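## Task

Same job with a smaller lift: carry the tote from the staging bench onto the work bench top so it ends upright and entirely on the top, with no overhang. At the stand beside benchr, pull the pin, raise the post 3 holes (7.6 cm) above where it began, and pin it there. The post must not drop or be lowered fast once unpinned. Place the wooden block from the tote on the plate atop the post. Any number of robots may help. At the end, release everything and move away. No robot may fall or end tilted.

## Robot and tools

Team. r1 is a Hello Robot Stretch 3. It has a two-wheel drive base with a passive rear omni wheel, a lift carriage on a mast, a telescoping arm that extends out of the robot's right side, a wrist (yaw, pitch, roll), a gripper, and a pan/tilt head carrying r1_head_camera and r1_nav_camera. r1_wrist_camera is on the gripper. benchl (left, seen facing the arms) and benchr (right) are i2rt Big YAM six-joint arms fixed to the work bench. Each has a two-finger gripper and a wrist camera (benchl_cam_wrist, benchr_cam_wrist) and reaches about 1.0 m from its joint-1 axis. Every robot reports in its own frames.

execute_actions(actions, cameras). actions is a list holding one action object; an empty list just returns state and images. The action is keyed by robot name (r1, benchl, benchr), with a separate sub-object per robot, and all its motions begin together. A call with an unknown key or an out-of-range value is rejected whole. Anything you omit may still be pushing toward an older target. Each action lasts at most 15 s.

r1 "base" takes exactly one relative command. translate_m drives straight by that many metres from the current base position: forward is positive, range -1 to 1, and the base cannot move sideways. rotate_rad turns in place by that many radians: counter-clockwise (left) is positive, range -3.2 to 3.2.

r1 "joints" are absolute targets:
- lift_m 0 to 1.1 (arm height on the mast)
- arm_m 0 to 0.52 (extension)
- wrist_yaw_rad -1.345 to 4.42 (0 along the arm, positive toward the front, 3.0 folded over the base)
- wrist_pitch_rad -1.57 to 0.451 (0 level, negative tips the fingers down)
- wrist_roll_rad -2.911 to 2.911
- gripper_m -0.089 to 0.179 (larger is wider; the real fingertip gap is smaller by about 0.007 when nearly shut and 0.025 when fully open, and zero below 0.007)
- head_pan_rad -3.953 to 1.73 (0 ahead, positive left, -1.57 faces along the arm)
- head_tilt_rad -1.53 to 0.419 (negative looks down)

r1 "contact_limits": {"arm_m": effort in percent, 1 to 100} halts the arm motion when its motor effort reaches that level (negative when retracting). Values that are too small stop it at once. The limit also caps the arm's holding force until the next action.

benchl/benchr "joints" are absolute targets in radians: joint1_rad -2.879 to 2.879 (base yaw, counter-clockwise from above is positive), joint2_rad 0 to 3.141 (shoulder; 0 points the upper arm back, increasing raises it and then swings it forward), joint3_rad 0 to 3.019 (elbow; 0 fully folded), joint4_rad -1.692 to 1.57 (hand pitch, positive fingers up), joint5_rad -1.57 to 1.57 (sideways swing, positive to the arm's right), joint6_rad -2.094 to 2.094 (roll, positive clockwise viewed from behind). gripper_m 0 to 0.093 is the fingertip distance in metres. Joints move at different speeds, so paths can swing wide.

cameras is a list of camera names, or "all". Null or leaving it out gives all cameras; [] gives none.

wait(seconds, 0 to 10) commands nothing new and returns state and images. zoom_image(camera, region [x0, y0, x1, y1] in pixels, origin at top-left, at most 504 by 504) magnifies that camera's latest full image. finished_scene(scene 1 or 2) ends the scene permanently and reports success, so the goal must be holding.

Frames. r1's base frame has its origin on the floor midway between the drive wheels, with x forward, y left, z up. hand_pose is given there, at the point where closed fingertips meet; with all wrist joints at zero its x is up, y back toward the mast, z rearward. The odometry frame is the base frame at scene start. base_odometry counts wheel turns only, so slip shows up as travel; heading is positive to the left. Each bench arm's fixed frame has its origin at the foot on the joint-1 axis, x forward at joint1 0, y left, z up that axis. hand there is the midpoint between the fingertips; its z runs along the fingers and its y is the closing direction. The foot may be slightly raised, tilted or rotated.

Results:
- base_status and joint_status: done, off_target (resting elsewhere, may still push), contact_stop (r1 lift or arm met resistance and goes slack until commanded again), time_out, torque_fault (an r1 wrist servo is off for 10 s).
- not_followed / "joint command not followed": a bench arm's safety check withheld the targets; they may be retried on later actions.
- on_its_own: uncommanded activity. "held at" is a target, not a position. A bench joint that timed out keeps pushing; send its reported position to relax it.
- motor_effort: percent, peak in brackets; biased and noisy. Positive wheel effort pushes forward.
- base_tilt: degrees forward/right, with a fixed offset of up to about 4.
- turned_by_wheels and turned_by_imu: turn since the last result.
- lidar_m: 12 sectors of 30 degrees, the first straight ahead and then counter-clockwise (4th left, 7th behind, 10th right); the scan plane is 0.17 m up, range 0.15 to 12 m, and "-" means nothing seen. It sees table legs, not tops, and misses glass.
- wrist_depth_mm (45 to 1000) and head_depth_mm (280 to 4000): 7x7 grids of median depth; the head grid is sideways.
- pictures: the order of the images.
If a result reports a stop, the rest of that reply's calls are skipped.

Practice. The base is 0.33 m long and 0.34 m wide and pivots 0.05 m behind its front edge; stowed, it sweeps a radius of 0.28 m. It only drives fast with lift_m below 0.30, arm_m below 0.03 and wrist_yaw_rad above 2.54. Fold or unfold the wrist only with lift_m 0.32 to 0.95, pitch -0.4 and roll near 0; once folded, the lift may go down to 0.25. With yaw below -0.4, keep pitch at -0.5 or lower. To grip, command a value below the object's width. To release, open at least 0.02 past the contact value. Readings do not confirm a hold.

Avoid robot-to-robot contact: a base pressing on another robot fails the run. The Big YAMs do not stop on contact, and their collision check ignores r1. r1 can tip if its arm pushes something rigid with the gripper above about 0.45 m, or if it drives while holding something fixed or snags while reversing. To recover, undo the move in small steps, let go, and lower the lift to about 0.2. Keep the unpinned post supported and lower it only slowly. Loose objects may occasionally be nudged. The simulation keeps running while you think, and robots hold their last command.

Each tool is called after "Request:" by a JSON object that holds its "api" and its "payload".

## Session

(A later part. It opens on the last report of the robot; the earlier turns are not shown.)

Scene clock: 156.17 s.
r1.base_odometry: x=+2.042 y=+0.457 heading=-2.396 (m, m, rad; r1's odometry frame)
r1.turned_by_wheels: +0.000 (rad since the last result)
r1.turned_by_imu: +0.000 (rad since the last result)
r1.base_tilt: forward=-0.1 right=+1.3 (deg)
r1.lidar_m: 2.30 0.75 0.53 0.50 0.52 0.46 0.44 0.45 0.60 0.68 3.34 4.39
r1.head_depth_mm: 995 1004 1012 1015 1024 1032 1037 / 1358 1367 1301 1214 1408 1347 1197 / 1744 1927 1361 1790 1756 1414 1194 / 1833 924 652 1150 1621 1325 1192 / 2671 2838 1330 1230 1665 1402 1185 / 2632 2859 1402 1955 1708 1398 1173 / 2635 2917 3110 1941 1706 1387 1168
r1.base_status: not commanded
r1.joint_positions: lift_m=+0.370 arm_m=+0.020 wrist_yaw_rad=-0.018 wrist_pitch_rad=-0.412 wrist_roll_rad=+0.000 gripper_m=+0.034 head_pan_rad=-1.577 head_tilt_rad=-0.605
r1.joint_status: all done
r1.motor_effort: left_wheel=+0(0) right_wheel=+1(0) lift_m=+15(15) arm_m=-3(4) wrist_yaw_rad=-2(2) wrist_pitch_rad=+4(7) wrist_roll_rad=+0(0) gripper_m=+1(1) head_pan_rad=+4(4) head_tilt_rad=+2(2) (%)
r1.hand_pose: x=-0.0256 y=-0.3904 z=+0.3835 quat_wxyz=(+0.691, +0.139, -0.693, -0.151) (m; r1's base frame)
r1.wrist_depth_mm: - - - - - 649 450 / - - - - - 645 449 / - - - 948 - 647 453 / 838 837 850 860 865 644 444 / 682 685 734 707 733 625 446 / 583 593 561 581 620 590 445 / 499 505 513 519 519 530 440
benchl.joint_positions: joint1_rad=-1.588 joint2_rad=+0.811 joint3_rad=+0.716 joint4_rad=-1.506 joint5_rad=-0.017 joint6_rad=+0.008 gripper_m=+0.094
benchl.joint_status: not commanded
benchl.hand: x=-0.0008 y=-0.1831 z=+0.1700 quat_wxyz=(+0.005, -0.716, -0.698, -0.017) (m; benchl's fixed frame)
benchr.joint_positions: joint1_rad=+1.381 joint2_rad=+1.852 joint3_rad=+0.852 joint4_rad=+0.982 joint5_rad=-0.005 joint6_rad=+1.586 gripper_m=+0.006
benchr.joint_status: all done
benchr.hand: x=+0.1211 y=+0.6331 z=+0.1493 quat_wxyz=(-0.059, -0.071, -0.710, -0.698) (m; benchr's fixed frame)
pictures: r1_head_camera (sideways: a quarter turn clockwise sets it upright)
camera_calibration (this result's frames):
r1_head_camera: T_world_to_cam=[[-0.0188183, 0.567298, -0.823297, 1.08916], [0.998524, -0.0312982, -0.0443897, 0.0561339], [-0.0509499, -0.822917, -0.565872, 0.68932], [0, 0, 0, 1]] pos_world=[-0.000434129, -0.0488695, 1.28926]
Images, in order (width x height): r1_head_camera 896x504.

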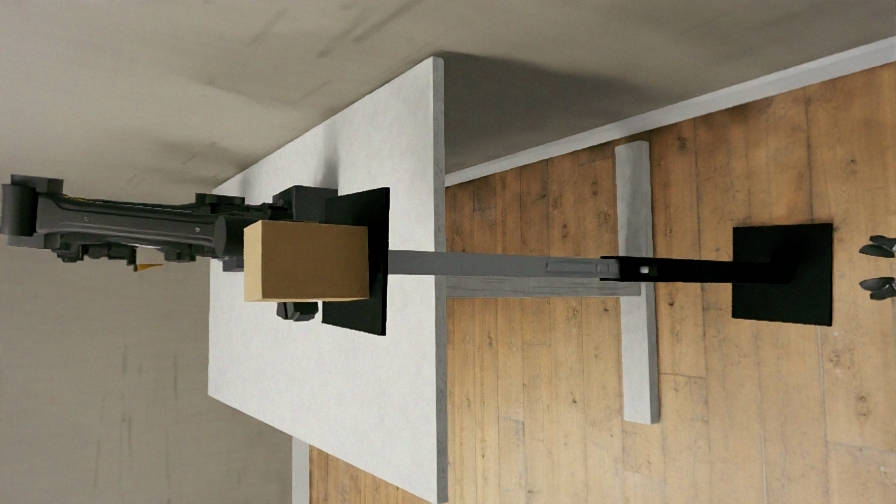

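Request:
{"api": "execute_actions", "payload": {"actions": [{"r1":{"base":{"translate_m":0.6},"joints":{"wrist_yaw_rad":3.0}},"benchr":{"joints":{"gripper_m":0.03,"joint2_rad":1.82}}}], "cameras": []}}

Request:
{"api": "execute_actions", "payload": {"actions": [{"r1":{"base":{"rotate_rad":-0.447},"joints":{"lift_m":0.27}},"benchr":{"joints":{"joint3_rad":0.62,"joint2_rad":1.74,"joint4_rad":1.12}}}], "cameras": ["benchr_cam_wrist"]}}

Request:
{"api": "execute_actions", "payload": {"actions": [{"r1":{"base":{"translate_m":1}},"benchr":{"joints":{"joint3_rad":0.5,"joint2_rad":0.8,"joint4_rad":0.3}}}], "cameras": []}}

Request:
{"api": "execute_actions", "payload": {"actions": [{"r1":{"base":{"translate_m":1}},"benchr":{"joints":{"joint4_rad":-0.9}}}], "cameras": []}}

Request:
{"api": "execute_actions", "payload": {"actions": [{"r1":{"base":{"translate_m":0.77},"joints":{"lift_m":0.94}}}], "cameras": []}}

Request:
{"api": "execute_actions", "payload": {"actions": [{"r1":{"base":{"rotate_rad":2.018},"joints":{"wrist_yaw_rad":0}}}], "cameras": []}}

Request:
{"api": "execute_actions", "payload": {"actions": [{"r1":{"joints":{"lift_m":0.98,"wrist_pitch_rad":-1.5,"wrist_roll_rad":1.57,"gripper_m":0.09,"arm_m":0.4}}}], "cameras": ["r1_head_camera","r1_wrist_camera"]}}

Scene clock: 164.70 s.
r1.base_odometry: x=+1.601 y=+0.050 heading=-2.396 (m, m, rad; r1's odometry frame)
r1.turned_by_wheels: +0.000 (rad since the last result)
r1.turned_by_imu: +0.000 (rad since the last result)
r1.base_tilt: forward=+0.0 right=+1.3 (deg)
r1.lidar_m: 2.43 0.78 0.55 0.53 0.54 0.72 1.04 1.07 0.91 2.33 3.33 3.82
r1.head_depth_mm: 2219 1878 1478 1185 1520 1421 1204 / 2705 2871 1464 1173 1747 1423 1199 / 2692 2863 1653 2201 1745 1421 1190 / 2679 2952 3189 2267 1737 1406 1183 / 2664 2958 3171 2244 1726 1404 1178 / 2648 2916 3080 2224 1720 1394 1177 / 2607 2868 3073 2197 1711 1394 1173
r1.base_status: done
r1.joint_positions: lift_m=+0.370 arm_m=+0.020 wrist_yaw_rad=+2.997 wrist_pitch_rad=-0.413 wrist_roll_rad=+0.000 gripper_m=+0.034 head_pan_rad=-1.577 head_tilt_rad=-0.605
r1.joint_status: all done
r1.motor_effort: left_wheel=-1(4) right_wheel=+1(4) lift_m=+15(15) arm_m=-3(3) wrist_yaw_rad=+2(3) wrist_pitch_rad=+4(4) wrist_roll_rad=+0(0) gripper_m=+0(0) head_pan_rad=+4(4) head_tilt_rad=+2(2) (%)
r1.hand_pose: x=+0.0113 y=+0.0574 z=+0.3834 quat_wxyz=(+0.195, +0.701, +0.095, +0.680) (m; r1's base frame)
r1.wrist_depth_mm: 482 - 523 552 573 613 659 / 518 541 580 601 643 677 722 / 577 592 637 664 705 761 826 / 634 659 702 743 796 841 879 / 663 686 - 723 726 744 743 / 574 584 - 593 616 613 628 / 508 532 - 519 526 531 548
benchl.joint_positions: joint1_rad=-1.588 joint2_rad=+0.811 joint3_rad=+0.716 joint4_rad=-1.506 joint5_rad=-0.017 joint6_rad=+0.008 gripper_m=+0.094
benchl.joint_status: not commanded
benchl.hand: x=-0.0008 y=-0.1831 z=+0.1700 quat_wxyz=(+0.005, -0.716, -0.698, -0.017) (m; benchl's fixed frame)
benchr.joint_positions: joint1_rad=+1.382 joint2_rad=+1.833 joint3_rad=+0.852 joint4_rad=+0.981 joint5_rad=-0.005 joint6_rad=+1.582 gripper_m=+0.030
benchr.joint_status: all done
benchr.hand: x=+0.1205 y=+0.6328 z=+0.1611 quat_wxyz=(-0.061, -0.069, -0.704, -0.705) (m; benchr's fixed frame)
pictures: none
No camera images: the call's "cameras" was empty. Leave "cameras" out to get every camera's image.

Scene clock: 166.70 s.
r1.base_odometry: x=+1.601 y=+0.050 heading=-2.843 (m, m, rad; r1's odometry frame)
r1.turned_by_wheels: -0.447 (rad since the last result)
r1.turned_by_imu: -0.447 (rad since the last result)
r1.base_tilt: forward=+0.0 right=+1.3 (deg)
r1.lidar_m: 3.81 1.83 0.72 0.54 0.53 0.55 0.77 1.04 0.91 0.93 3.23 3.37
r1.head_depth_mm: 1140 1185 1268 1379 1484 1431 1202 / 1281 1316 926 1531 1645 1421 1194 / 1401 1130 1364 1890 1618 1376 1192 / 1248 1503 1436 1408 1628 1413 1189 / 1929 2022 1412 2046 1708 1399 1182 / 2485 2208 1408 2036 1710 1394 1173 / 2613 2776 1707 2204 1692 1387 1175
r1.base_status: done
r1.joint_positions: lift_m=+0.271 arm_m=+0.020 wrist_yaw_rad=+2.997 wrist_pitch_rad=-0.414 wrist_roll_rad=+0.000 gripper_m=+0.034 head_pan_rad=-1.577 head_tilt_rad=-0.605
r1.joint_status: all done
r1.motor_effort: left_wheel=+4(10) right_wheel=-3(10) lift_m=+14(10) arm_m=-3(3) wrist_yaw_rad=+2(2) wrist_pitch_rad=+4(4) wrist_roll_rad=+0(0) gripper_m=+0(2) head_pan_rad=+4(5) head_tilt_rad=+2(2) (%)
r1.hand_pose: x=+0.0111 y=+0.0573 z=+0.2842 quat_wxyz=(+0.195, +0.700, +0.095, +0.680) (m; r1's base frame)
r1.wrist_depth_mm: 426 - 573 674 834 - - / 450 492 622 744 947 - - / 476 530 666 812 936 966 995 / 505 564 686 700 723 736 755 / 528 548 - 593 575 587 611 / 477 - - - 488 491 503 / - - - - 423 432 431
benchl.joint_positions: joint1_rad=-1.588 joint2_rad=+0.811 joint3_rad=+0.716 joint4_rad=-1.506 joint5_rad=-0.017 joint6_rad=+0.008 gripper_m=+0.094
benchl.joint_status: not commanded
benchl.hand: x=-0.0008 y=-0.1831 z=+0.1700 quat_wxyz=(+0.005, -0.716, -0.698, -0.017) (m; benchl's fixed frame)
benchr.joint_positions: joint1_rad=+1.382 joint2_rad=+1.739 joint3_rad=+0.628 joint4_rad=+1.106 joint5_rad=-0.005 joint6_rad=+1.581 gripper_m=+0.030
benchr.joint_status: all done
benchr.hand: x=+0.1062 y=+0.5578 z=+0.1488 quat_wxyz=(-0.061, -0.069, -0.705, -0.703) (m; benchr's fixed frame)
pictures: benchr_cam_wrist
camera_calibration (this result's frames):
benchr_cam_wrist: T_world_to_cam=[[-0.00920844, -0.00466511, -0.999947, 0.152697], [-0.906255, -0.422606, 0.0103172, 0.3362], [-0.422632, 0.906302, -0.000336234, -0.338575], [0, 0, 0, 1]] pos_world=[0.162997, 0.449644, 0.149106]
Images, in order (width x height): benchr_cam_wrist 504x504.

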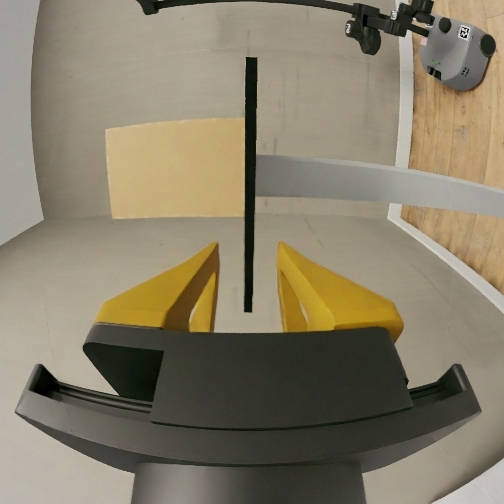

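Scene clock: 171.83 s.
r1.base_odometry: x=+0.646 y=-0.245 heading=-2.843 (m, m, rad; r1's odometry frame)
r1.turned_by_wheels: +0.000 (rad since the last result)
r1.turned_by_imu: +0.000 (rad since the last result)
r1.base_tilt: forward=-0.1 right=+1.3 (deg)
r1.lidar_m: 2.83 2.41 1.38 1.03 1.01 1.05 1.47 1.53 1.59 2.33 2.76 2.89
r1.head_depth_mm: 2055 1982 1717 2305 1764 1425 1198 / 2372 2416 2662 2268 1745 1430 1191 / 2684 2800 3004 2281 1748 1421 1187 / 2629 2902 3079 2238 1743 1413 1189 / 2475 2733 3000 2213 1730 1403 1183 / 2333 2618 2816 2223 1730 1396 1182 / 2237 2471 2688 2227 1707 1393 1173
r1.base_status: done
r1.joint_positions: lift_m=+0.271 arm_m=+0.020 wrist_yaw_rad=+2.997 wrist_pitch_rad=-0.414 wrist_roll_rad=+0.000 gripper_m=+0.034 head_pan_rad=-1.577 head_tilt_rad=-0.605
r1.joint_status: not commanded
r1.motor_effort: left_wheel=+4(12) right_wheel=-4(7) lift_m=+14(14) arm_m=-3(3) wrist_yaw_rad=+2(2) wrist_pitch_rad=+4(5) wrist_roll_rad=+0(1) gripper_m=+1(1) head_pan_rad=+5(5) head_tilt_rad=+2(2) (%)
r1.hand_pose: x=+0.0111 y=+0.0573 z=+0.2842 quat_wxyz=(+0.195, +0.700, +0.095, +0.680) (m; r1's base frame)
r1.wrist_depth_mm: 791 - - - - - - / 798 887 - - - - - / 839 832 871 914 913 966 - / 650 676 693 698 707 725 751 / 542 549 - 585 584 590 608 / 476 - - - 491 498 501 / - - - - 419 431 435
benchl.joint_positions: joint1_rad=-1.588 joint2_rad=+0.811 joint3_rad=+0.716 joint4_rad=-1.506 joint5_rad=-0.017 joint6_rad=+0.008 gripper_m=+0.094
benchl.joint_status: not commanded
benchl.hand: x=-0.0008 y=-0.1831 z=+0.1700 quat_wxyz=(+0.005, -0.716, -0.698, -0.017) (m; benchl's fixed frame)
benchr.joint_positions: joint1_rad=+1.382 joint2_rad=+0.799 joint3_rad=+0.503 joint4_rad=+0.309 joint5_rad=-0.005 joint6_rad=+1.581 gripper_m=+0.030
benchr.joint_status: all done
benchr.hand: x=+0.0780 y=+0.4104 z=+0.3408 quat_wxyz=(-0.062, -0.068, -0.699, -0.709) (m; benchr's fixed frame)
pictures: none
No camera images: the call's "cameras" was empty. Leave "cameras" out to get every camera's image.

Scene clock: 176.97 s.
r1.base_odometry: x=-0.310 y=-0.539 heading=-2.843 (m, m, rad; r1's odometry frame)
r1.turned_by_wheels: +0.000 (rad since the last result)
r1.turned_by_imu: +0.000 (rad since the last result)
r1.base_tilt: forward=+0.0 right=+1.3 (deg)
r1.lidar_m: 1.83 1.53 2.03 1.52 1.49 1.54 2.17 2.38 2.72 2.36 2.29 2.40
r1.head_depth_mm: 2621 2982 3160 2313 1760 1428 1204 / 2424 2791 3006 2300 1755 1424 1202 / 2299 2599 2864 2273 1741 1411 1192 / 2152 2428 2726 2237 1733 1412 1191 / 2059 2277 2558 2245 1716 1409 1186 / 1964 2141 2396 2205 1711 1401 1178 / 1858 2041 2248 2220 1720 1387 1175
r1.base_status: done
r1.joint_positions: lift_m=+0.271 arm_m=+0.020 wrist_yaw_rad=+2.997 wrist_pitch_rad=-0.414 wrist_roll_rad=+0.000 gripper_m=+0.034 head_pan_rad=-1.577 head_tilt_rad=-0.605
r1.joint_status: not commanded
r1.motor_effort: left_wheel=+4(12) right_wheel=-4(9) lift_m=+14(14) arm_m=-3(3) wrist_yaw_rad=+2(1) wrist_pitch_rad=+5(4) wrist_roll_rad=+0(0) gripper_m=+1(0) head_pan_rad=+4(4) head_tilt_rad=+2(2) (%)
r1.hand_pose: x=+0.0111 y=+0.0573 z=+0.2842 quat_wxyz=(+0.195, +0.700, +0.095, +0.680) (m; r1's base frame)
r1.wrist_depth_mm: - - - - - - - / - - - - - - - / 843 858 869 910 924 970 - / 661 663 707 702 724 731 744 / 550 551 - 588 582 592 611 / 469 - - - 487 494 516 / - - - - 422 427 430
benchl.joint_positions: joint1_rad=-1.588 joint2_rad=+0.811 joint3_rad=+0.716 joint4_rad=-1.506 joint5_rad=-0.017 joint6_rad=+0.008 gripper_m=+0.094
benchl.joint_status: not commanded
benchl.hand: x=-0.0008 y=-0.1831 z=+0.1700 quat_wxyz=(+0.005, -0.716, -0.698, -0.017) (m; benchl's fixed frame)
benchr.joint_positions: joint1_rad=+1.382 joint2_rad=+0.799 joint3_rad=+0.503 joint4_rad=-0.892 joint5_rad=-0.005 joint6_rad=+1.580 gripper_m=+0.030
benchr.joint_status: all done
benchr.hand: x=+0.0491 y=+0.2589 z=+0.1097 quat_wxyz=(-0.015, -0.097, -0.977, -0.190) (m; benchr's fixed frame)
pictures: none
No camera images: the call's "cameras" was empty. Leave "cameras" out to get every camera's image.

Scene clock: 185.30 s.
r1.base_odometry: x=-1.046 y=-0.766 heading=-2.843 (m, m, rad; r1's odometry frame)
r1.turned_by_wheels: +0.000 (rad since the last result)
r1.turned_by_imu: +0.000 (rad since the last result)
r1.base_tilt: forward=-0.1 right=+1.3 (deg)
r1.lidar_m: 1.05 1.26 1.00 1.86 1.86 1.93 2.70 3.07 2.64 1.98 1.93 1.75
r1.head_depth_mm: 2195 2504 2844 2307 - - 1199 / 2055 2323 2662 2288 - - 1181 / 1932 2154 2463 2286 1832 - - / 1819 2045 2306 2245 1786 - - / 1725 1917 2135 2231 1808 - 1141 / 1641 1809 1995 2129 1756 - 1157 / 1556 1717 1881 2041 1711 1405 1172
r1.base_status: done
r1.joint_positions: lift_m=+0.939 arm_m=+0.020 wrist_yaw_rad=+2.998 wrist_pitch_rad=-0.414 wrist_roll_rad=+0.000 gripper_m=+0.034 head_pan_rad=-1.577 head_tilt_rad=-0.605
r1.joint_status: all done
r1.motor_effort: left_wheel=+4(13) right_wheel=-4(7) lift_m=+37(38) arm_m=-3(3) wrist_yaw_rad=+2(2) wrist_pitch_rad=+5(5) wrist_roll_rad=+0(0) gripper_m=-1(1) head_pan_rad=+4(4) head_tilt_rad=+1(2) (%)
r1.hand_pose: x=+0.0110 y=+0.0573 z=+0.9530 quat_wxyz=(+0.195, +0.700, +0.095, +0.680) (m; r1's base frame)
r1.wrist_depth_mm: - - - - - - 997 / - - - - - - - / - - - - 823 833 705 / - - - - - 604 545 / - - - - - - 513 / - - - - - - - / - - - - - - -
benchl.joint_positions: joint1_rad=-1.588 joint2_rad=+0.811 joint3_rad=+0.716 joint4_rad=-1.506 joint5_rad=-0.017 joint6_rad=+0.008 gripper_m=+0.094
benchl.joint_status: not commanded
benchl.hand: x=-0.0008 y=-0.1831 z=+0.1700 quat_wxyz=(+0.005, -0.716, -0.698, -0.017) (m; benchl's fixed frame)
benchr.joint_positions: joint1_rad=+1.382 joint2_rad=+0.799 joint3_rad=+0.503 joint4_rad=-0.892 joint5_rad=-0.005 joint6_rad=+1.580 gripper_m=+0.030
benchr.joint_status: not commanded
benchr.hand: x=+0.0491 y=+0.2589 z=+0.1097 quat_wxyz=(-0.015, -0.097, -0.977, -0.190) (m; benchr's fixed frame)
pictures: none
No camera images: the call's "cameras" was empty. Leave "cameras" out to get every camera's image.

Scene clock: 189.47 s.
r1.base_odometry: x=-1.046 y=-0.766 heading=-0.825 (m, m, rad; r1's odometry frame)
r1.turned_by_wheels: +2.018 (rad since the last result)
r1.turned_by_imu: +2.022 (rad since the last result)
r1.base_tilt: forward=+0.0 right=+1.3 (deg)
r1.lidar_m: 1.84 1.90 2.54 3.12 2.82 2.01 1.92 1.85 1.05 1.27 1.00 1.74
r1.head_depth_mm: 1052 1169 1296 1031 - - - / 1041 1162 1286 978 - - - / 1041 1152 1268 933 747 - - / 1028 1148 1265 922 - - - / 1024 1143 1260 914 720 1363 1179 / 1017 1127 1249 901 717 1366 1178 / 1009 1122 1235 982 757 1353 1175
r1.base_status: done
r1.joint_positions: lift_m=+0.939 arm_m=+0.020 wrist_yaw_rad=+0.003 wrist_pitch_rad=-0.414 wrist_roll_rad=+0.000 gripper_m=+0.034 head_pan_rad=-1.577 head_tilt_rad=-0.605
r1.joint_status: all done
r1.motor_effort: left_wheel=-4(9) right_wheel=+4(8) lift_m=+38(38) arm_m=-3(3) wrist_yaw_rad=-3(4) wrist_pitch_rad=+4(4) wrist_roll_rad=+0(0) gripper_m=+0(0) head_pan_rad=+4(4) head_tilt_rad=+2(2) (%)
r1.hand_pose: x=-0.0208 y=-0.3902 z=+0.9530 quat_wxyz=(+0.692, +0.147, -0.691, -0.145) (m; r1's base frame)
r1.wrist_depth_mm: 889 883 903 915 942 950 969 / 971 966 - 980 - - - / 723 760 614 625 760 823 895 / 581 583 569 610 571 635 639 / 483 468 398 429 445 515 527 / 405 410 399 416 431 433 437 / - - - - - - -
benchl.joint_positions: joint1_rad=-1.588 joint2_rad=+0.811 joint3_rad=+0.716 joint4_rad=-1.506 joint5_rad=-0.017 joint6_rad=+0.008 gripper_m=+0.094
benchl.joint_status: not commanded
benchl.hand: x=-0.0008 y=-0.1831 z=+0.1700 quat_wxyz=(+0.005, -0.716, -0.698, -0.017) (m; benchl's fixed frame)
benchr.joint_positions: joint1_rad=+1.382 joint2_rad=+0.799 joint3_rad=+0.503 joint4_rad=-0.892 joint5_rad=-0.005 joint6_rad=+1.580 gripper_m=+0.030
benchr.joint_status: not commanded
benchr.hand: x=+0.0491 y=+0.2589 z=+0.1097 quat_wxyz=(-0.015, -0.097, -0.977, -0.190) (m; benchr's fixed frame)
pictures: none
No camera images: the call's "cameras" was empty. Leave "cameras" out to get every camera's image.

Scene clock: 193.47 s.
r1.base_odometry: x=-1.046 y=-0.766 heading=-0.825 (m, m, rad; r1's odometry frame)
r1.turned_by_wheels: +0.000 (rad since the last result)
r1.turned_by_imu: +0.000 (rad since the last result)
r1.base_tilt: forward=-0.1 right=+1.3 (deg)
r1.lidar_m: 1.84 1.89 2.54 3.14 2.82 2.01 1.92 1.85 1.05 1.27 1.00 1.75
r1.head_depth_mm: 1050 1167 - 960 765 1392 1200 / 1043 1125 1285 978 748 1379 1197 / 1040 1120 - 930 738 1377 1200 / 1030 1115 - 921 728 1368 1185 / 1029 1140 1259 913 720 1367 1175 / 1021 1132 1245 906 717 1359 1178 / 1017 1122 1239 983 760 1359 1168
r1.base_status: not commanded
r1.joint_positions: lift_m=+0.979 arm_m=+0.400 wrist_yaw_rad=+0.002 wrist_pitch_rad=-1.492 wrist_roll_rad=+1.567 gripper_m=+0.090 head_pan_rad=-1.577 head_tilt_rad=-0.605
r1.joint_status: all done
r1.motor_effort: left_wheel=-4(4) right_wheel=+4(4) lift_m=+37(37) arm_m=+3(3) wrist_yaw_rad=-2(3) wrist_pitch_rad=-2(4) wrist_roll_rad=+2(3) gripper_m=+0(80) head_pan_rad=+5(4) head_tilt_rad=+2(2) (%)
r1.hand_pose: x=-0.0215 y=-0.5404 z=+0.8607 quat_wxyz=(+0.002, +0.002, -0.734, -0.679) (m; r1's base frame)
r1.wrist_depth_mm: 284 280 277 276 960 960 945 / 292 291 285 285 967 - 980 / 304 300 298 296 - - 975 / 313 312 305 307 - - - / 322 318 314 315 - - - / 334 335 327 329 - - - / 327 339 336 343 - - -
benchl.joint_positions: joint1_rad=-1.588 joint2_rad=+0.811 joint3_rad=+0.716 joint4_rad=-1.506 joint5_rad=-0.017 joint6_rad=+0.008 gripper_m=+0.094
benchl.joint_status: not commanded
benchl.hand: x=-0.0008 y=-0.1831 z=+0.1700 quat_wxyz=(+0.005, -0.716, -0.698, -0.017) (m; benchl's fixed frame)
benchr.joint_positions: joint1_rad=+1.382 joint2_rad=+0.799 joint3_rad=+0.503 joint4_rad=-0.892 joint5_rad=-0.005 joint6_rad=+1.580 gripper_m=+0.030
benchr.joint_status: not commanded
benchr.hand: x=+0.0491 y=+0.2589 z=+0.1097 quat_wxyz=(-0.015, -0.097, -0.977, -0.190) (m; benchr's fixed frame)
pictures: r1_head_camera (sideways: a quarter turn clockwise sets it upright), r1_wrist_camera
camera_calibration (this result's frames):
r1_head_camera: T_world_to_cam=[[-0.0188313, 0.567294, -0.8233, 1.08916], [0.998525, -0.0312755, -0.0443896, 0.0561338], [-0.0509311, -0.822921, -0.565868, 0.689315], [0, 0, 0, 1]] pos_world=[-0.000433011, -0.0488697, 1.28926]
r1_wrist_camera: T_world_to_cam=[[-0.0471702, 0.997007, -0.06126, 0.587538], [0.979783, 0.058118, 0.191438, -0.0818683], [0.194425, -0.0509913, -0.979591, 0.985742], [0, 0, 0, 1]] pos_world=[-0.0837254, -0.530757, 1.01729]
Images, in order (width x height): r1_head_camera 896x504, r1_wrist_camera 644x364.

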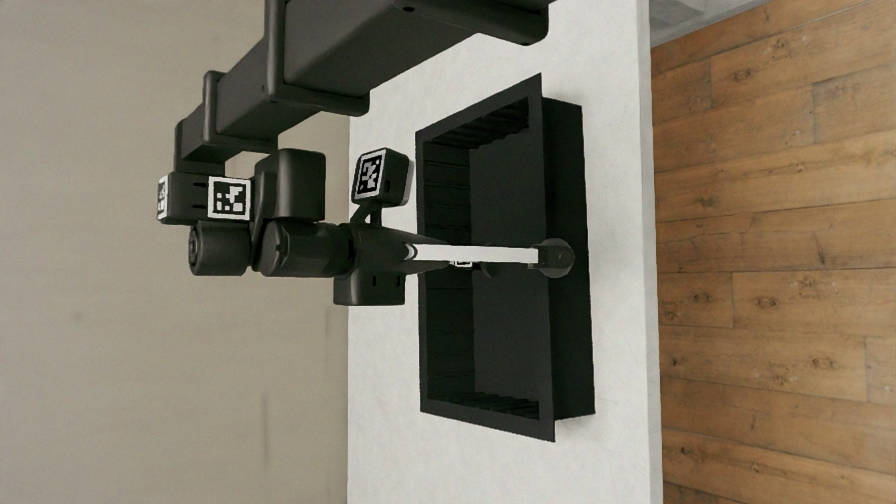

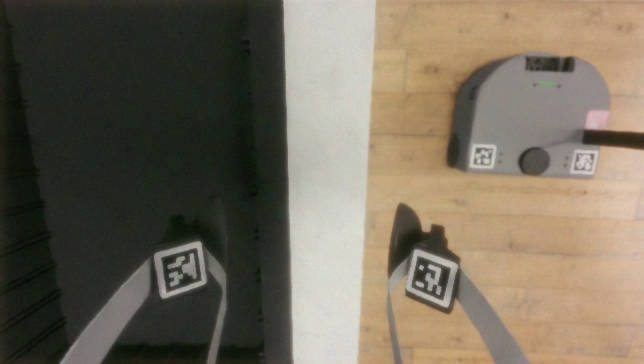

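Centred; wall ≈.03 further.

Request:
{"api": "execute_actions", "payload": {"actions": [{"r1":{"joints":{"arm_m":0.43}}}], "cameras": []}}

Request:
{"api": "execute_actions", "payload": {"actions": [{"r1":{"joints":{"lift_m":0.88}}}], "cameras": ["r1_wrist_camera"]}}

Request:
{"api": "execute_actions", "payload": {"actions": [{"r1":{"joints":{"gripper_m":-0.045}}}], "cameras": []}}

Request:
{"api": "execute_actions", "payload": {"actions": [{"r1":{"joints":{"lift_m":1.08,"head_tilt_rad":-0.5}}}], "cameras": ["r1_head_camera"]}}

Scene clock: 195.50 s.
r1.base_odometry: x=-1.046 y=-0.766 heading=-0.825 (m, m, rad; r1's odometry frame)
r1.turned_by_wheels: +0.000 (rad since the last result)
r1.turned_by_imu: +0.000 (rad since the last result)
r1.base_tilt: forward=-0.1 right=+1.3 (deg)
r1.lidar_m: 1.84 1.89 2.54 3.14 2.81 2.01 1.92 1.85 1.05 1.26 1.00 1.74
r1.head_depth_mm: 1046 1167 - 985 761 1353 1197 / 1047 1129 1287 979 743 1376 1193 / 1039 1113 1295 930 737 1379 1189 / 1028 1111 - 921 726 1367 1187 / 1028 1138 1253 915 723 1366 1184 / 1016 1131 1247 901 716 1358 1176 / 1012 1121 1240 983 759 1354 1169
r1.base_status: not commanded
r1.joint_positions: lift_m=+0.979 arm_m=+0.430 wrist_yaw_rad=+0.002 wrist_pitch_rad=-1.492 wrist_roll_rad=+1.567 gripper_m=+0.090 head_pan_rad=-1.577 head_tilt_rad=-0.605
r1.joint_status: all done
r1.motor_effort: left_wheel=-4(4) right_wheel=+4(4) lift_m=+37(37) arm_m=+3(4) wrist_yaw_rad=-2(2) wrist_pitch_rad=-3(2) wrist_roll_rad=+2(1) gripper_m=+1(1) head_pan_rad=+4(4) head_tilt_rad=+2(2) (%)
r1.hand_pose: x=-0.0215 y=-0.5703 z=+0.8608 quat_wxyz=(+0.002, +0.002, -0.734, -0.679) (m; r1's base frame)
r1.wrist_depth_mm: 282 278 278 276 945 945 938 / 291 291 287 285 988 969 980 / 299 301 296 293 - - - / 302 311 306 303 - - - / 304 318 320 311 319 - - / 303 336 330 323 331 - - / 293 338 341 333 - - -
benchl.joint_positions: joint1_rad=-1.588 joint2_rad=+0.811 joint3_rad=+0.716 joint4_rad=-1.506 joint5_rad=-0.017 joint6_rad=+0.008 gripper_m=+0.094
benchl.joint_status: not commanded
benchl.hand: x=-0.0008 y=-0.1831 z=+0.1700 quat_wxyz=(+0.005, -0.716, -0.698, -0.017) (m; benchl's fixed frame)
benchr.joint_positions: joint1_rad=+1.382 joint2_rad=+0.799 joint3_rad=+0.503 joint4_rad=-0.892 joint5_rad=-0.005 joint6_rad=+1.580 gripper_m=+0.030
benchr.joint_status: not commanded
benchr.hand: x=+0.0491 y=+0.2589 z=+0.1097 quat_wxyz=(-0.015, -0.097, -0.977, -0.190) (m; benchr's fixed frame)
pictures: none
No camera images: the call's "cameras" was empty. Leave "cameras" out to get every camera's image.

Scene clock: 197.23 s.
r1.base_odometry: x=-1.046 y=-0.766 heading=-0.825 (m, m, rad; r1's odometry frame)
r1.turned_by_wheels: +0.000 (rad since the last result)
r1.turned_by_imu: +0.000 (rad since the last result)
r1.base_tilt: forward=+0.0 right=+1.4 (deg)
r1.lidar_m: 1.84 1.89 2.53 3.15 2.81 2.01 1.93 1.85 1.05 1.26 1.00 1.74
r1.head_depth_mm: 1050 1173 1297 1074 - - 1182 / 1045 1160 1280 - 733 1360 1198 / 1037 1153 - 926 737 1379 1191 / 1034 1150 1239 922 726 1366 1192 / 1025 1135 1254 914 721 1363 1179 / 1016 1125 1245 901 716 1357 1178 / 1013 1121 1236 984 759 1357 1173
r1.base_status: not commanded
r1.joint_positions: lift_m=+0.881 arm_m=+0.430 wrist_yaw_rad=+0.002 wrist_pitch_rad=-1.493 wrist_roll_rad=+1.567 gripper_m=+0.090 head_pan_rad=-1.577 head_tilt_rad=-0.605
r1.joint_status: all done
r1.motor_effort: left_wheel=-4(4) right_wheel=+4(4) lift_m=+14(31) arm_m=+3(3) wrist_yaw_rad=-1(1) wrist_pitch_rad=-2(2) wrist_roll_rad=+1(1) gripper_m=+0(0) head_pan_rad=+4(4) head_tilt_rad=+2(2) (%)
r1.hand_pose: x=-0.0215 y=-0.5703 z=+0.7620 quat_wxyz=(+0.002, +0.002, -0.734, -0.679) (m; r1's base frame)
r1.wrist_depth_mm: 188 187 185 105 184 858 870 / 195 193 190 108 190 888 - / 201 200 198 111 197 - - / 207 206 204 115 205 939 922 / 215 213 209 119 211 961 980 / 224 223 219 124 218 - 984 / 230 229 227 128 229 - -
benchl.joint_positions: joint1_rad=-1.588 joint2_rad=+0.811 joint3_rad=+0.716 joint4_rad=-1.506 joint5_rad=-0.017 joint6_rad=+0.008 gripper_m=+0.094
benchl.joint_status: not commanded
benchl.hand: x=-0.0008 y=-0.1831 z=+0.1700 quat_wxyz=(+0.005, -0.716, -0.698, -0.017) (m; benchl's fixed frame)
benchr.joint_positions: joint1_rad=+1.382 joint2_rad=+0.799 joint3_rad=+0.503 joint4_rad=-0.892 joint5_rad=-0.005 joint6_rad=+1.580 gripper_m=+0.030
benchr.joint_status: not commanded
benchr.hand: x=+0.0491 y=+0.2589 z=+0.1097 quat_wxyz=(-0.015, -0.097, -0.977, -0.190) (m; benchr's fixed frame)
pictures: r1_wrist_camera
camera_calibration (this result's frames):
r1_wrist_camera: T_world_to_cam=[[-0.0471704, 0.997023, -0.0609996, 0.611144], [0.979783, 0.0580681, 0.191453, -0.0612546], [0.194425, -0.0507354, -0.979604, 0.887591], [0, 0, 0, 1]] pos_world=[-0.0837255, -0.560735, 0.918495]
Images, in order (width x height): r1_wrist_camera 644x364.

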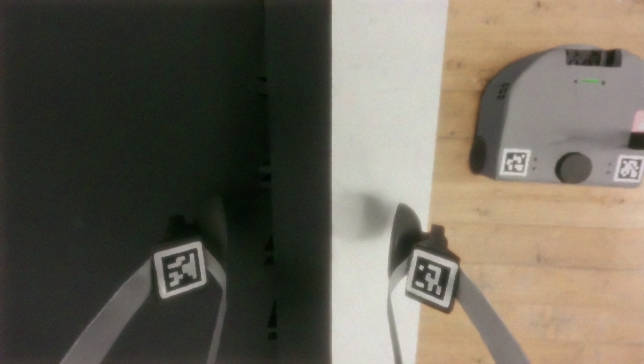

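Scene clock: 199.07 s.
r1.base_odometry: x=-1.046 y=-0.766 heading=-0.825 (m, m, rad; r1's odometry frame)
r1.turned_by_wheels: +0.000 (rad since the last result)
r1.turned_by_imu: +0.000 (rad since the last result)
r1.base_tilt: forward=+0.0 right=+1.3 (deg)
r1.lidar_m: 1.84 1.90 2.54 3.15 2.82 2.01 1.92 1.85 1.05 1.26 1.00 1.74
r1.head_depth_mm: 1049 1169 1295 1072 - - 1169 / 1040 1162 1285 - 732 1371 1197 / 1036 1149 - 924 735 1386 1193 / 1030 1144 1241 920 726 1372 1181 / 1026 1136 1255 913 721 1360 1188 / 1018 1136 1252 906 716 1352 1175 / 1015 1123 1237 981 760 1356 1177
r1.base_status: not commanded
r1.joint_positions: lift_m=+0.881 arm_m=+0.430 wrist_yaw_rad=+0.002 wrist_pitch_rad=-1.491 wrist_roll_rad=+1.567 gripper_m=-0.044 head_pan_rad=-1.577 head_tilt_rad=-0.605
r1.joint_status: all done
r1.motor_effort: left_wheel=-3(4) right_wheel=+4(4) lift_m=+14(15) arm_m=+2(3) wrist_yaw_rad=-1(2) wrist_pitch_rad=-3(3) wrist_roll_rad=+2(2) gripper_m=-29(99) head_pan_rad=+5(5) head_tilt_rad=+1(2) (%)
r1.hand_pose: x=-0.0215 y=-0.5709 z=+0.7619 quat_wxyz=(+0.002, +0.002, -0.735, -0.678) (m; r1's base frame)
r1.wrist_depth_mm: 190 188 185 104 185 839 833 / 195 194 191 108 190 870 - / 202 199 197 111 197 - - / 208 206 204 115 202 924 942 / 215 213 209 118 210 981 949 / 223 221 220 122 - - 985 / 231 231 227 127 226 - -
benchl.joint_positions: joint1_rad=-1.588 joint2_rad=+0.811 joint3_rad=+0.716 joint4_rad=-1.506 joint5_rad=-0.017 joint6_rad=+0.008 gripper_m=+0.094
benchl.joint_status: not commanded
benchl.hand: x=-0.0008 y=-0.1831 z=+0.1700 quat_wxyz=(+0.005, -0.716, -0.698, -0.017) (m; benchl's fixed frame)
benchr.joint_positions: joint1_rad=+1.382 joint2_rad=+0.799 joint3_rad=+0.503 joint4_rad=-0.892 joint5_rad=-0.005 joint6_rad=+1.580 gripper_m=+0.030
benchr.joint_status: not commanded
benchr.hand: x=+0.0491 y=+0.2589 z=+0.1097 quat_wxyz=(-0.015, -0.097, -0.977, -0.190) (m; benchr's fixed frame)
pictures: none
No camera images: the call's "cameras" was empty. Leave "cameras" out to get every camera's image.

Scene clock: 201.73 s.
r1.base_odometry: x=-1.046 y=-0.766 heading=-0.825 (m, m, rad; r1's odometry frame)
r1.turned_by_wheels: +0.000 (rad since the last result)
r1.turned_by_imu: +0.000 (rad since the last result)
r1.base_tilt: forward=+0.0 right=+1.4 (deg)
r1.lidar_m: 1.84 1.88 2.54 3.14 2.81 2.01 1.92 1.85 1.05 1.26 1.00 1.75
r1.head_depth_mm: 1039 - 1270 1211 847 757 1264 / 1032 1173 1254 1208 780 730 1257 / 1025 - 1230 1194 805 725 1251 / 1027 - - 838 799 722 1251 / 1025 1118 1236 832 797 718 1245 / 1018 1112 1225 750 792 716 1242 / 1015 1105 1215 1154 845 712 1234
r1.base_status: not commanded
r1.joint_positions: lift_m=+1.079 arm_m=+0.430 wrist_yaw_rad=+0.001 wrist_pitch_rad=-1.511 wrist_roll_rad=+1.570 gripper_m=-0.035 head_pan_rad=-1.577 head_tilt_rad=-0.508
r1.joint_status: all done
r1.on_its_own: gripper_m is held at -0.036, not at your -0.045, by its stall guard, which is not easing now
r1.motor_effort: left_wheel=-3(3) right_wheel=+3(3) lift_m=+41(43) arm_m=+2(2) wrist_yaw_rad=-1(2) wrist_pitch_rad=+4(5) wrist_roll_rad=+0(2) gripper_m=-20(28) head_pan_rad=+4(4) head_tilt_rad=+2(9) (%)
r1.hand_pose: x=-0.0215 y=-0.5657 z=+0.9607 quat_wxyz=(+0.001, +0.000, -0.728, -0.686) (m; r1's base frame)
r1.wrist_depth_mm: 246 271 236 116 - - - / 251 280 242 120 - - - / 255 288 249 123 - - - / 266 293 255 128 - - - / 271 306 273 129 - - - / 279 316 275 136 - - - / 284 319 274 203 - - -
benchl.joint_positions: joint1_rad=-1.588 joint2_rad=+0.811 joint3_rad=+0.716 joint4_rad=-1.506 joint5_rad=-0.017 joint6_rad=+0.008 gripper_m=+0.094
benchl.joint_status: not commanded
benchl.hand: x=-0.0008 y=-0.1831 z=+0.1700 quat_wxyz=(+0.005, -0.716, -0.698, -0.017) (m; benchl's fixed frame)
benchr.joint_positions: joint1_rad=+1.382 joint2_rad=+0.799 joint3_rad=+0.503 joint4_rad=-0.892 joint5_rad=-0.005 joint6_rad=+1.580 gripper_m=+0.030
benchr.joint_status: not commanded
benchr.hand: x=+0.0491 y=+0.2589 z=+0.1097 quat_wxyz=(-0.015, -0.097, -0.977, -0.190) (m; benchr's fixed frame)
pictures: r1_head_camera (sideways: a quarter turn clockwise sets it upright)
camera_calibration (this result's frames):
r1_head_camera: T_world_to_cam=[[-0.0193345, 0.484528, -0.874562, 1.15601], [0.998499, -0.0354731, -0.0417274, 0.0526735], [-0.0512416, -0.874056, -0.483115, 0.581647], [0, 0, 0, 1]] pos_world=[-0.000439011, -0.0498597, 1.29421]
Images, in order (width x height): r1_head_camera 896x504.

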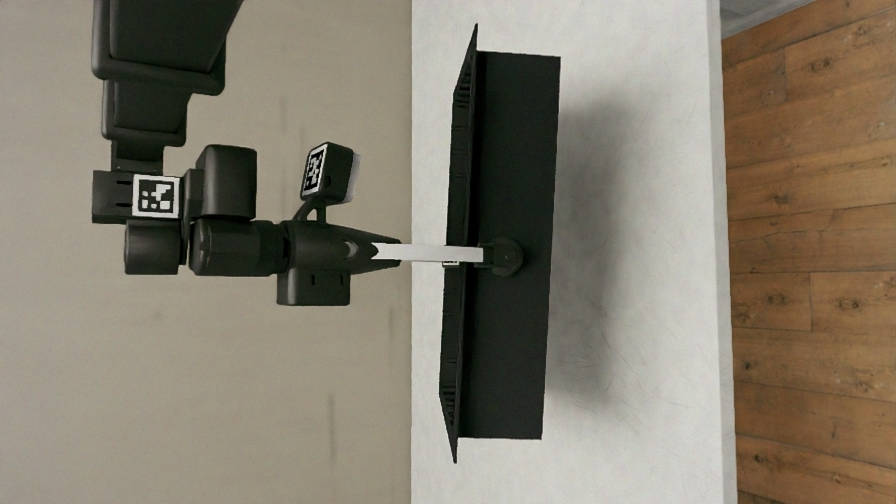

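Request:
{"api": "execute_actions", "payload": {"actions": [{"r1":{"base":{"rotate_rad":1.769},"joints":{"arm_m":0.2,"gripper_m":-0.03}}}], "cameras": []}}

Request:
{"api": "execute_actions", "payload": {"actions": [{"r1":{"base":{"translate_m":1}}}], "cameras": []}}

Request:
{"api": "execute_actions", "payload": {"actions": [{"r1":{"base":{"translate_m":1}}}], "cameras": []}}

Request:
{"api": "execute_actions", "payload": {"actions": [{"r1":{"base":{"translate_m":0.28}}}], "cameras": []}}

Request:
{"api": "execute_actions", "payload": {"actions": [{"r1":{"base":{"rotate_rad":1.33},"joints":{"head_tilt_rad":-0.6}}}], "cameras": []}}

Request:
{"api": "execute_actions", "payload": {"actions": [{"r1":{"joints":{"arm_m":0.44}}}], "cameras": ["r1_head_camera","r1_wrist_camera"]}}

Scene clock: 207.10 s.
r1.base_odometry: x=-1.046 y=-0.766 heading=+0.944 (m, m, rad; r1's odometry frame)
r1.turned_by_wheels: +1.769 (rad since the last result)
r1.turned_by_imu: +1.772 (rad since the last result)
r1.base_tilt: forward=+0.0 right=+1.4 (deg)
r1.lidar_m: 3.15 2.34 1.93 1.92 1.05 1.27 1.26 1.00 1.85 1.84 2.04 3.08
r1.head_depth_mm: 1454 - 1744 1910 636 401 1226 / 1457 - - 1888 638 403 1224 / 1484 - - 2040 639 404 1251 / 1519 - - - 640 406 1252 / 1559 1686 1867 2082 641 407 1247 / 1573 1708 1911 2114 644 409 1237 / 1600 1740 1935 2160 555 410 1233
r1.base_status: done
r1.joint_positions: lift_m=+1.079 arm_m=+0.200 wrist_yaw_rad=+0.001 wrist_pitch_rad=-1.511 wrist_roll_rad=+1.570 gripper_m=-0.029 head_pan_rad=-1.577 head_tilt_rad=-0.507
r1.joint_status: all done
r1.motor_effort: left_wheel=-3(10) right_wheel=+4(11) lift_m=+40(41) arm_m=-4(5) wrist_yaw_rad=-1(1) wrist_pitch_rad=+4(4) wrist_roll_rad=+1(0) gripper_m=-17(16) head_pan_rad=+4(4) head_tilt_rad=+2(3) (%)
r1.hand_pose: x=-0.0215 y=-0.3364 z=+0.9607 quat_wxyz=(+0.001, +0.000, -0.728, -0.686) (m; r1's base frame)
r1.wrist_depth_mm: 244 271 235 116 - - - / 251 279 242 120 - - - / 256 288 251 123 - - - / 262 296 254 128 - - - / 272 308 270 129 - - - / 280 316 275 137 - - - / 285 320 273 210 - - -
benchl.joint_positions: joint1_rad=-1.588 joint2_rad=+0.811 joint3_rad=+0.716 joint4_rad=-1.506 joint5_rad=-0.017 joint6_rad=+0.008 gripper_m=+0.094
benchl.joint_status: not commanded
benchl.hand: x=-0.0008 y=-0.1831 z=+0.1700 quat_wxyz=(+0.005, -0.716, -0.698, -0.017) (m; benchl's fixed frame)
benchr.joint_positions: joint1_rad=+1.382 joint2_rad=+0.799 joint3_rad=+0.503 joint4_rad=-0.892 joint5_rad=-0.005 joint6_rad=+1.580 gripper_m=+0.030
benchr.joint_status: not commanded
benchr.hand: x=+0.0491 y=+0.2589 z=+0.1097 quat_wxyz=(-0.015, -0.097, -0.977, -0.190) (m; benchr's fixed frame)
pictures: none
No camera images: the call's "cameras" was empty. Leave "cameras" out to get every camera's image.

Scene clock: 218.70 s.
r1.base_odometry: x=-0.459 y=+0.044 heading=+0.944 (m, m, rad; r1's odometry frame)
r1.turned_by_wheels: +0.000 (rad since the last result)
r1.turned_by_imu: -0.003 (rad since the last result)
r1.base_tilt: forward=-0.1 right=+1.3 (deg)
r1.lidar_m: 2.21 2.13 1.75 1.74 1.93 1.88 1.97 2.48 2.03 2.02 2.23 2.12
r1.head_depth_mm: 1585 - 1925 2112 636 403 1228 / 1596 - - 2066 640 403 1259 / 1631 - - 2229 638 405 1252 / 1671 - - - 641 407 1248 / 1708 1858 2048 2247 639 406 1241 / 1704 1886 2095 2290 641 407 1241 / 1753 1924 2139 2330 554 409 1231
r1.base_status: done
r1.joint_positions: lift_m=+1.079 arm_m=+0.200 wrist_yaw_rad=+0.001 wrist_pitch_rad=-1.511 wrist_roll_rad=+1.570 gripper_m=-0.029 head_pan_rad=-1.577 head_tilt_rad=-0.507
r1.joint_status: not commanded
r1.motor_effort: left_wheel=-3(4) right_wheel=+4(8) lift_m=+41(41) arm_m=-4(4) wrist_yaw_rad=-1(1) wrist_pitch_rad=+4(3) wrist_roll_rad=+0(1) gripper_m=-17(17) head_pan_rad=+4(4) head_tilt_rad=+3(2) (%)
r1.hand_pose: x=-0.0215 y=-0.3364 z=+0.9607 quat_wxyz=(+0.001, +0.000, -0.728, -0.686) (m; r1's base frame)
r1.wrist_depth_mm: 243 270 237 116 - - - / 251 278 245 120 - - - / 259 288 248 124 - - - / 261 299 256 128 - - - / 272 305 271 129 - - - / 281 313 277 133 - - - / 287 318 275 207 - - -
benchl.joint_positions: joint1_rad=-1.588 joint2_rad=+0.811 joint3_rad=+0.716 joint4_rad=-1.506 joint5_rad=-0.017 joint6_rad=+0.008 gripper_m=+0.094
benchl.joint_status: not commanded
benchl.hand: x=-0.0008 y=-0.1831 z=+0.1700 quat_wxyz=(+0.005, -0.716, -0.698, -0.017) (m; benchl's fixed frame)
benchr.joint_positions: joint1_rad=+1.382 joint2_rad=+0.799 joint3_rad=+0.503 joint4_rad=-0.892 joint5_rad=-0.005 joint6_rad=+1.580 gripper_m=+0.030
benchr.joint_status: not commanded
benchr.hand: x=+0.0491 y=+0.2589 z=+0.1097 quat_wxyz=(-0.015, -0.097, -0.977, -0.190) (m; benchr's fixed frame)
pictures: none
No camera images: the call's "cameras" was empty. Leave "cameras" out to get every camera's image.

Scene clock: 230.30 s.
r1.base_odometry: x=+0.128 y=+0.854 heading=+0.944 (m, m, rad; r1's odometry frame)
r1.turned_by_wheels: +0.000 (rad since the last result)
r1.turned_by_imu: -0.003 (rad since the last result)
r1.base_tilt: forward=-0.1 right=+1.4 (deg)
r1.lidar_m: 1.52 1.23 1.58 1.57 1.74 2.75 2.95 2.69 2.21 2.19 1.47 1.25
r1.head_depth_mm: 1725 - 2058 2292 636 402 1232 / 1756 - - 2248 639 404 1256 / 1787 - - 2301 638 404 1255 / 1822 - - - 641 407 1258 / 1837 2030 2233 2364 640 406 1247 / 1871 2049 2243 2459 642 408 1239 / 1900 2089 2304 2473 553 408 1241
r1.base_status: done
r1.joint_positions: lift_m=+1.079 arm_m=+0.200 wrist_yaw_rad=+0.001 wrist_pitch_rad=-1.511 wrist_roll_rad=+1.570 gripper_m=-0.029 head_pan_rad=-1.577 head_tilt_rad=-0.507
r1.joint_status: not commanded
r1.motor_effort: left_wheel=-3(5) right_wheel=+3(7) lift_m=+40(41) arm_m=-4(4) wrist_yaw_rad=-1(1) wrist_pitch_rad=+3(4) wrist_roll_rad=+0(0) gripper_m=-17(17) head_pan_rad=+4(5) head_tilt_rad=+2(3) (%)
r1.hand_pose: x=-0.0215 y=-0.3364 z=+0.9607 quat_wxyz=(+0.001, +0.000, -0.728, -0.686) (m; r1's base frame)
r1.wrist_depth_mm: 242 272 237 116 - - - / 250 279 244 120 - - - / 259 286 249 124 - - - / 263 297 255 128 - - - / 270 307 274 129 - - - / 279 317 277 133 - - - / 288 323 275 207 - - -
benchl.joint_positions: joint1_rad=-1.588 joint2_rad=+0.811 joint3_rad=+0.716 joint4_rad=-1.506 joint5_rad=-0.017 joint6_rad=+0.008 gripper_m=+0.094
benchl.joint_status: not commanded
benchl.hand: x=-0.0008 y=-0.1831 z=+0.1700 quat_wxyz=(+0.005, -0.716, -0.698, -0.017) (m; benchl's fixed frame)
benchr.joint_positions: joint1_rad=+1.382 joint2_rad=+0.799 joint3_rad=+0.503 joint4_rad=-0.892 joint5_rad=-0.005 joint6_rad=+1.580 gripper_m=+0.030
benchr.joint_status: not commanded
benchr.hand: x=+0.0491 y=+0.2589 z=+0.1097 quat_wxyz=(-0.015, -0.097, -0.977, -0.190) (m; benchr's fixed frame)
pictures: none
No camera images: the call's "cameras" was empty. Leave "cameras" out to get every camera's image.

Scene clock: 234.80 s.
r1.base_odometry: x=+0.292 y=+1.081 heading=+0.944 (m, m, rad; r1's odometry frame)
r1.turned_by_wheels: +0.000 (rad since the last result)
r1.turned_by_imu: -0.001 (rad since the last result)
r1.base_tilt: forward=+0.0 right=+1.3 (deg)
r1.lidar_m: 1.24 0.97 1.53 1.52 1.68 2.66 3.11 2.75 2.25 2.24 1.04 1.25
r1.head_depth_mm: 1764 - 2138 2346 637 403 1233 / 1780 - - 2314 638 403 1258 / 1828 - - 2344 639 404 1248 / 1860 - - - 640 406 1252 / 1889 2068 2276 2433 641 407 1242 / 1905 2100 2303 2479 643 408 1237 / 1941 2136 2352 2462 553 409 1233
r1.base_status: done
r1.joint_positions: lift_m=+1.079 arm_m=+0.200 wrist_yaw_rad=+0.001 wrist_pitch_rad=-1.511 wrist_roll_rad=+1.570 gripper_m=-0.029 head_pan_rad=-1.577 head_tilt_rad=-0.507
r1.joint_status: not commanded
r1.motor_effort: left_wheel=-3(3) right_wheel=+3(7) lift_m=+40(40) arm_m=-4(3) wrist_yaw_rad=-1(1) wrist_pitch_rad=+3(3) wrist_roll_rad=+0(0) gripper_m=-16(17) head_pan_rad=+4(4) head_tilt_rad=+3(2) (%)
r1.hand_pose: x=-0.0215 y=-0.3364 z=+0.9607 quat_wxyz=(+0.001, +0.000, -0.728, -0.686) (m; r1's base frame)
r1.wrist_depth_mm: 241 271 236 116 - - - / 249 278 242 120 - - - / 260 286 246 124 - - - / 264 296 256 128 - - - / 271 304 269 130 - - - / 280 315 276 133 - - - / 287 317 273 206 - - -
benchl.joint_positions: joint1_rad=-1.588 joint2_rad=+0.811 joint3_rad=+0.716 joint4_rad=-1.506 joint5_rad=-0.017 joint6_rad=+0.008 gripper_m=+0.094
benchl.joint_status: not commanded
benchl.hand: x=-0.0008 y=-0.1831 z=+0.1700 quat_wxyz=(+0.005, -0.716, -0.698, -0.017) (m; benchl's fixed frame)
benchr.joint_positions: joint1_rad=+1.382 joint2_rad=+0.799 joint3_rad=+0.503 joint4_rad=-0.892 joint5_rad=-0.005 joint6_rad=+1.580 gripper_m=+0.030
benchr.joint_status: not commanded
benchr.hand: x=+0.0491 y=+0.2589 z=+0.1097 quat_wxyz=(-0.015, -0.097, -0.977, -0.190) (m; benchr's fixed frame)
pictures: none
No camera images: the call's "cameras" was empty. Leave "cameras" out to get every camera's image.

Scene clock: 237.83 s.
r1.base_odometry: x=+0.292 y=+1.081 heading=+2.273 (m, m, rad; r1's odometry frame)
r1.turned_by_wheels: +1.330 (rad since the last result)
r1.turned_by_imu: +1.332 (rad since the last result)
r1.base_tilt: forward=-0.1 right=+1.3 (deg)
r1.lidar_m: 1.52 1.56 2.05 3.50 3.38 2.36 2.24 1.31 1.05 1.24 0.97 1.61
r1.head_depth_mm: - 1159 1283 1028 533 419 1203 / - - 1000 956 639 420 1203 / 979 - - 990 643 422 1196 / 989 1112 - - 415 1333 1194 / 978 1099 1226 972 417 1311 1185 / 956 1059 1221 1004 419 1302 1185 / 944 1090 939 975 421 1299 1178
r1.base_status: done
r1.joint_positions: lift_m=+1.079 arm_m=+0.200 wrist_yaw_rad=+0.001 wrist_pitch_rad=-1.511 wrist_roll_rad=+1.570 gripper_m=-0.029 head_pan_rad=-1.577 head_tilt_rad=-0.593
r1.joint_status: all done
r1.motor_effort: left_wheel=-4(8) right_wheel=+3(10) lift_m=+41(41) arm_m=-3(3) wrist_yaw_rad=-1(1) wrist_pitch_rad=+4(3) wrist_roll_rad=+0(0) gripper_m=-18(18) head_pan_rad=+4(4) head_tilt_rad=-2(9) (%)
r1.hand_pose: x=-0.0215 y=-0.3363 z=+0.9607 quat_wxyz=(+0.001, +0.000, -0.728, -0.686) (m; r1's base frame)
r1.wrist_depth_mm: 243 273 238 116 - - - / 250 279 242 120 - - - / 256 287 249 123 - - - / 262 295 255 128 - - - / 273 306 273 130 - - - / 281 315 276 136 - - - / 285 320 274 210 - - -
benchl.joint_positions: joint1_rad=-1.588 joint2_rad=+0.811 joint3_rad=+0.716 joint4_rad=-1.506 joint5_rad=-0.017 joint6_rad=+0.008 gripper_m=+0.094
benchl.joint_status: not commanded
benchl.hand: x=-0.0008 y=-0.1831 z=+0.1700 quat_wxyz=(+0.005, -0.716, -0.698, -0.017) (m; benchl's fixed frame)
benchr.joint_positions: joint1_rad=+1.382 joint2_rad=+0.799 joint3_rad=+0.503 joint4_rad=-0.892 joint5_rad=-0.005 joint6_rad=+1.580 gripper_m=+0.030
benchr.joint_status: not commanded
benchr.hand: x=+0.0491 y=+0.2589 z=+0.1097 quat_wxyz=(-0.015, -0.097, -0.977, -0.190) (m; benchr's fixed frame)
pictures: none
No camera images: the call's "cameras" was empty. Leave "cameras" out to get every camera's image.

Scene clock: 240.83 s.
r1.base_odometry: x=+0.292 y=+1.081 heading=+2.273 (m, m, rad; r1's odometry frame)
r1.turned_by_wheels: +0.000 (rad since the last result)
r1.turned_by_imu: +0.000 (rad since the last result)
r1.base_tilt: forward=+0.0 right=+1.4 (deg)
r1.lidar_m: 1.52 1.56 2.05 3.50 3.39 2.37 2.24 1.31 1.04 1.24 0.97 1.61
r1.head_depth_mm: - 1176 1278 1003 795 1352 1205 / 986 1114 1012 613 794 1365 1200 / 983 1130 1262 616 789 1356 1203 / 988 - 1262 619 784 1351 1197 / 983 1092 1231 618 776 1306 1186 / 953 1056 1216 619 773 1305 1185 / 944 1086 940 969 769 1299 1179
r1.base_status: not commanded
r1.joint_positions: lift_m=+1.079 arm_m=+0.440 wrist_yaw_rad=+0.001 wrist_pitch_rad=-1.511 wrist_roll_rad=+1.570 gripper_m=-0.029 head_pan_rad=-1.577 head_tilt_rad=-0.593
r1.joint_status: all done
r1.motor_effort: left_wheel=-4(4) right_wheel=+3(4) lift_m=+40(41) arm_m=+3(4) wrist_yaw_rad=-1(1) wrist_pitch_rad=+3(4) wrist_roll_rad=+0(0) gripper_m=-18(17) head_pan_rad=+4(4) head_tilt_rad=-2(2) (%)
r1.hand_pose: x=-0.0215 y=-0.5757 z=+0.9607 quat_wxyz=(+0.001, +0.000, -0.728, -0.686) (m; r1's base frame)
r1.wrist_depth_mm: 243 274 236 116 - - - / 250 281 244 120 - - - / 257 286 249 124 - - - / 264 296 256 128 - - - / 273 305 270 129 - - - / 276 313 274 135 - - - / 289 321 274 207 - - -
benchl.joint_positions: joint1_rad=-1.588 joint2_rad=+0.811 joint3_rad=+0.716 joint4_rad=-1.506 joint5_rad=-0.017 joint6_rad=+0.008 gripper_m=+0.094
benchl.joint_status: not commanded
benchl.hand: x=-0.0008 y=-0.1831 z=+0.1700 quat_wxyz=(+0.005, -0.716, -0.698, -0.017) (m; benchl's fixed frame)
benchr.joint_positions: joint1_rad=+1.382 joint2_rad=+0.799 joint3_rad=+0.503 joint4_rad=-0.892 joint5_rad=-0.005 joint6_rad=+1.580 gripper_m=+0.030
benchr.joint_status: not commanded
benchr.hand: x=+0.0491 y=+0.2589 z=+0.1097 quat_wxyz=(-0.015, -0.097, -0.977, -0.190) (m; benchr's fixed frame)
pictures: r1_head_camera (sideways: a quarter turn clockwise sets it upright), r1_wrist_camera
camera_calibration (this result's frames):
r1_head_camera: T_world_to_cam=[[-0.0188936, 0.557237, -0.830139, 1.09808], [0.998521, -0.0318115, -0.0440797, 0.055731], [-0.0509708, -0.829744, -0.555812, 0.676232], [0, 0, 0, 1]] pos_world=[-0.000433817, -0.0490196, 1.28987]
r1_wrist_camera: T_world_to_cam=[[-0.0427829, 0.998164, -0.0428679, 0.611903], [0.979979, 0.050277, 0.192647, -0.104626], [0.194449, -0.0337676, -0.980331, 1.09248], [0, 0, 0, 1]] pos_world=[-0.0837206, -0.568629, 1.11738]
Images, in order (width x height): r1_head_camera 896x504, r1_wrist_camera 644x364.

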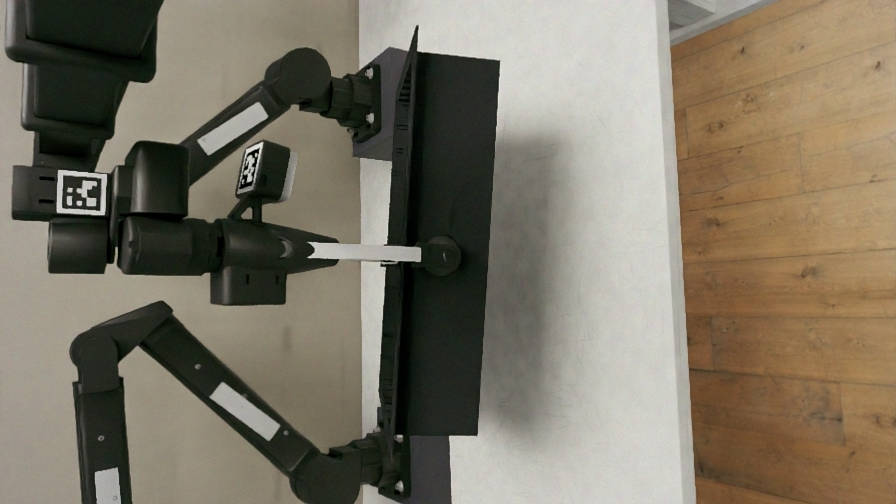

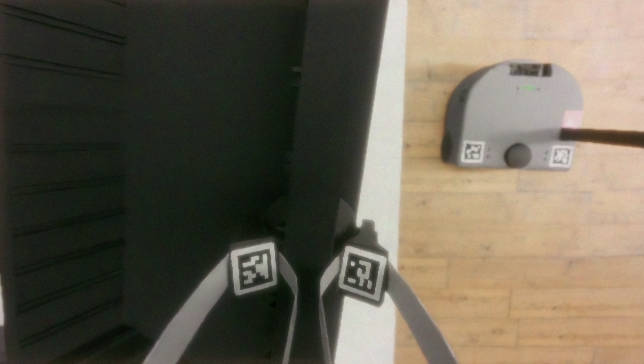

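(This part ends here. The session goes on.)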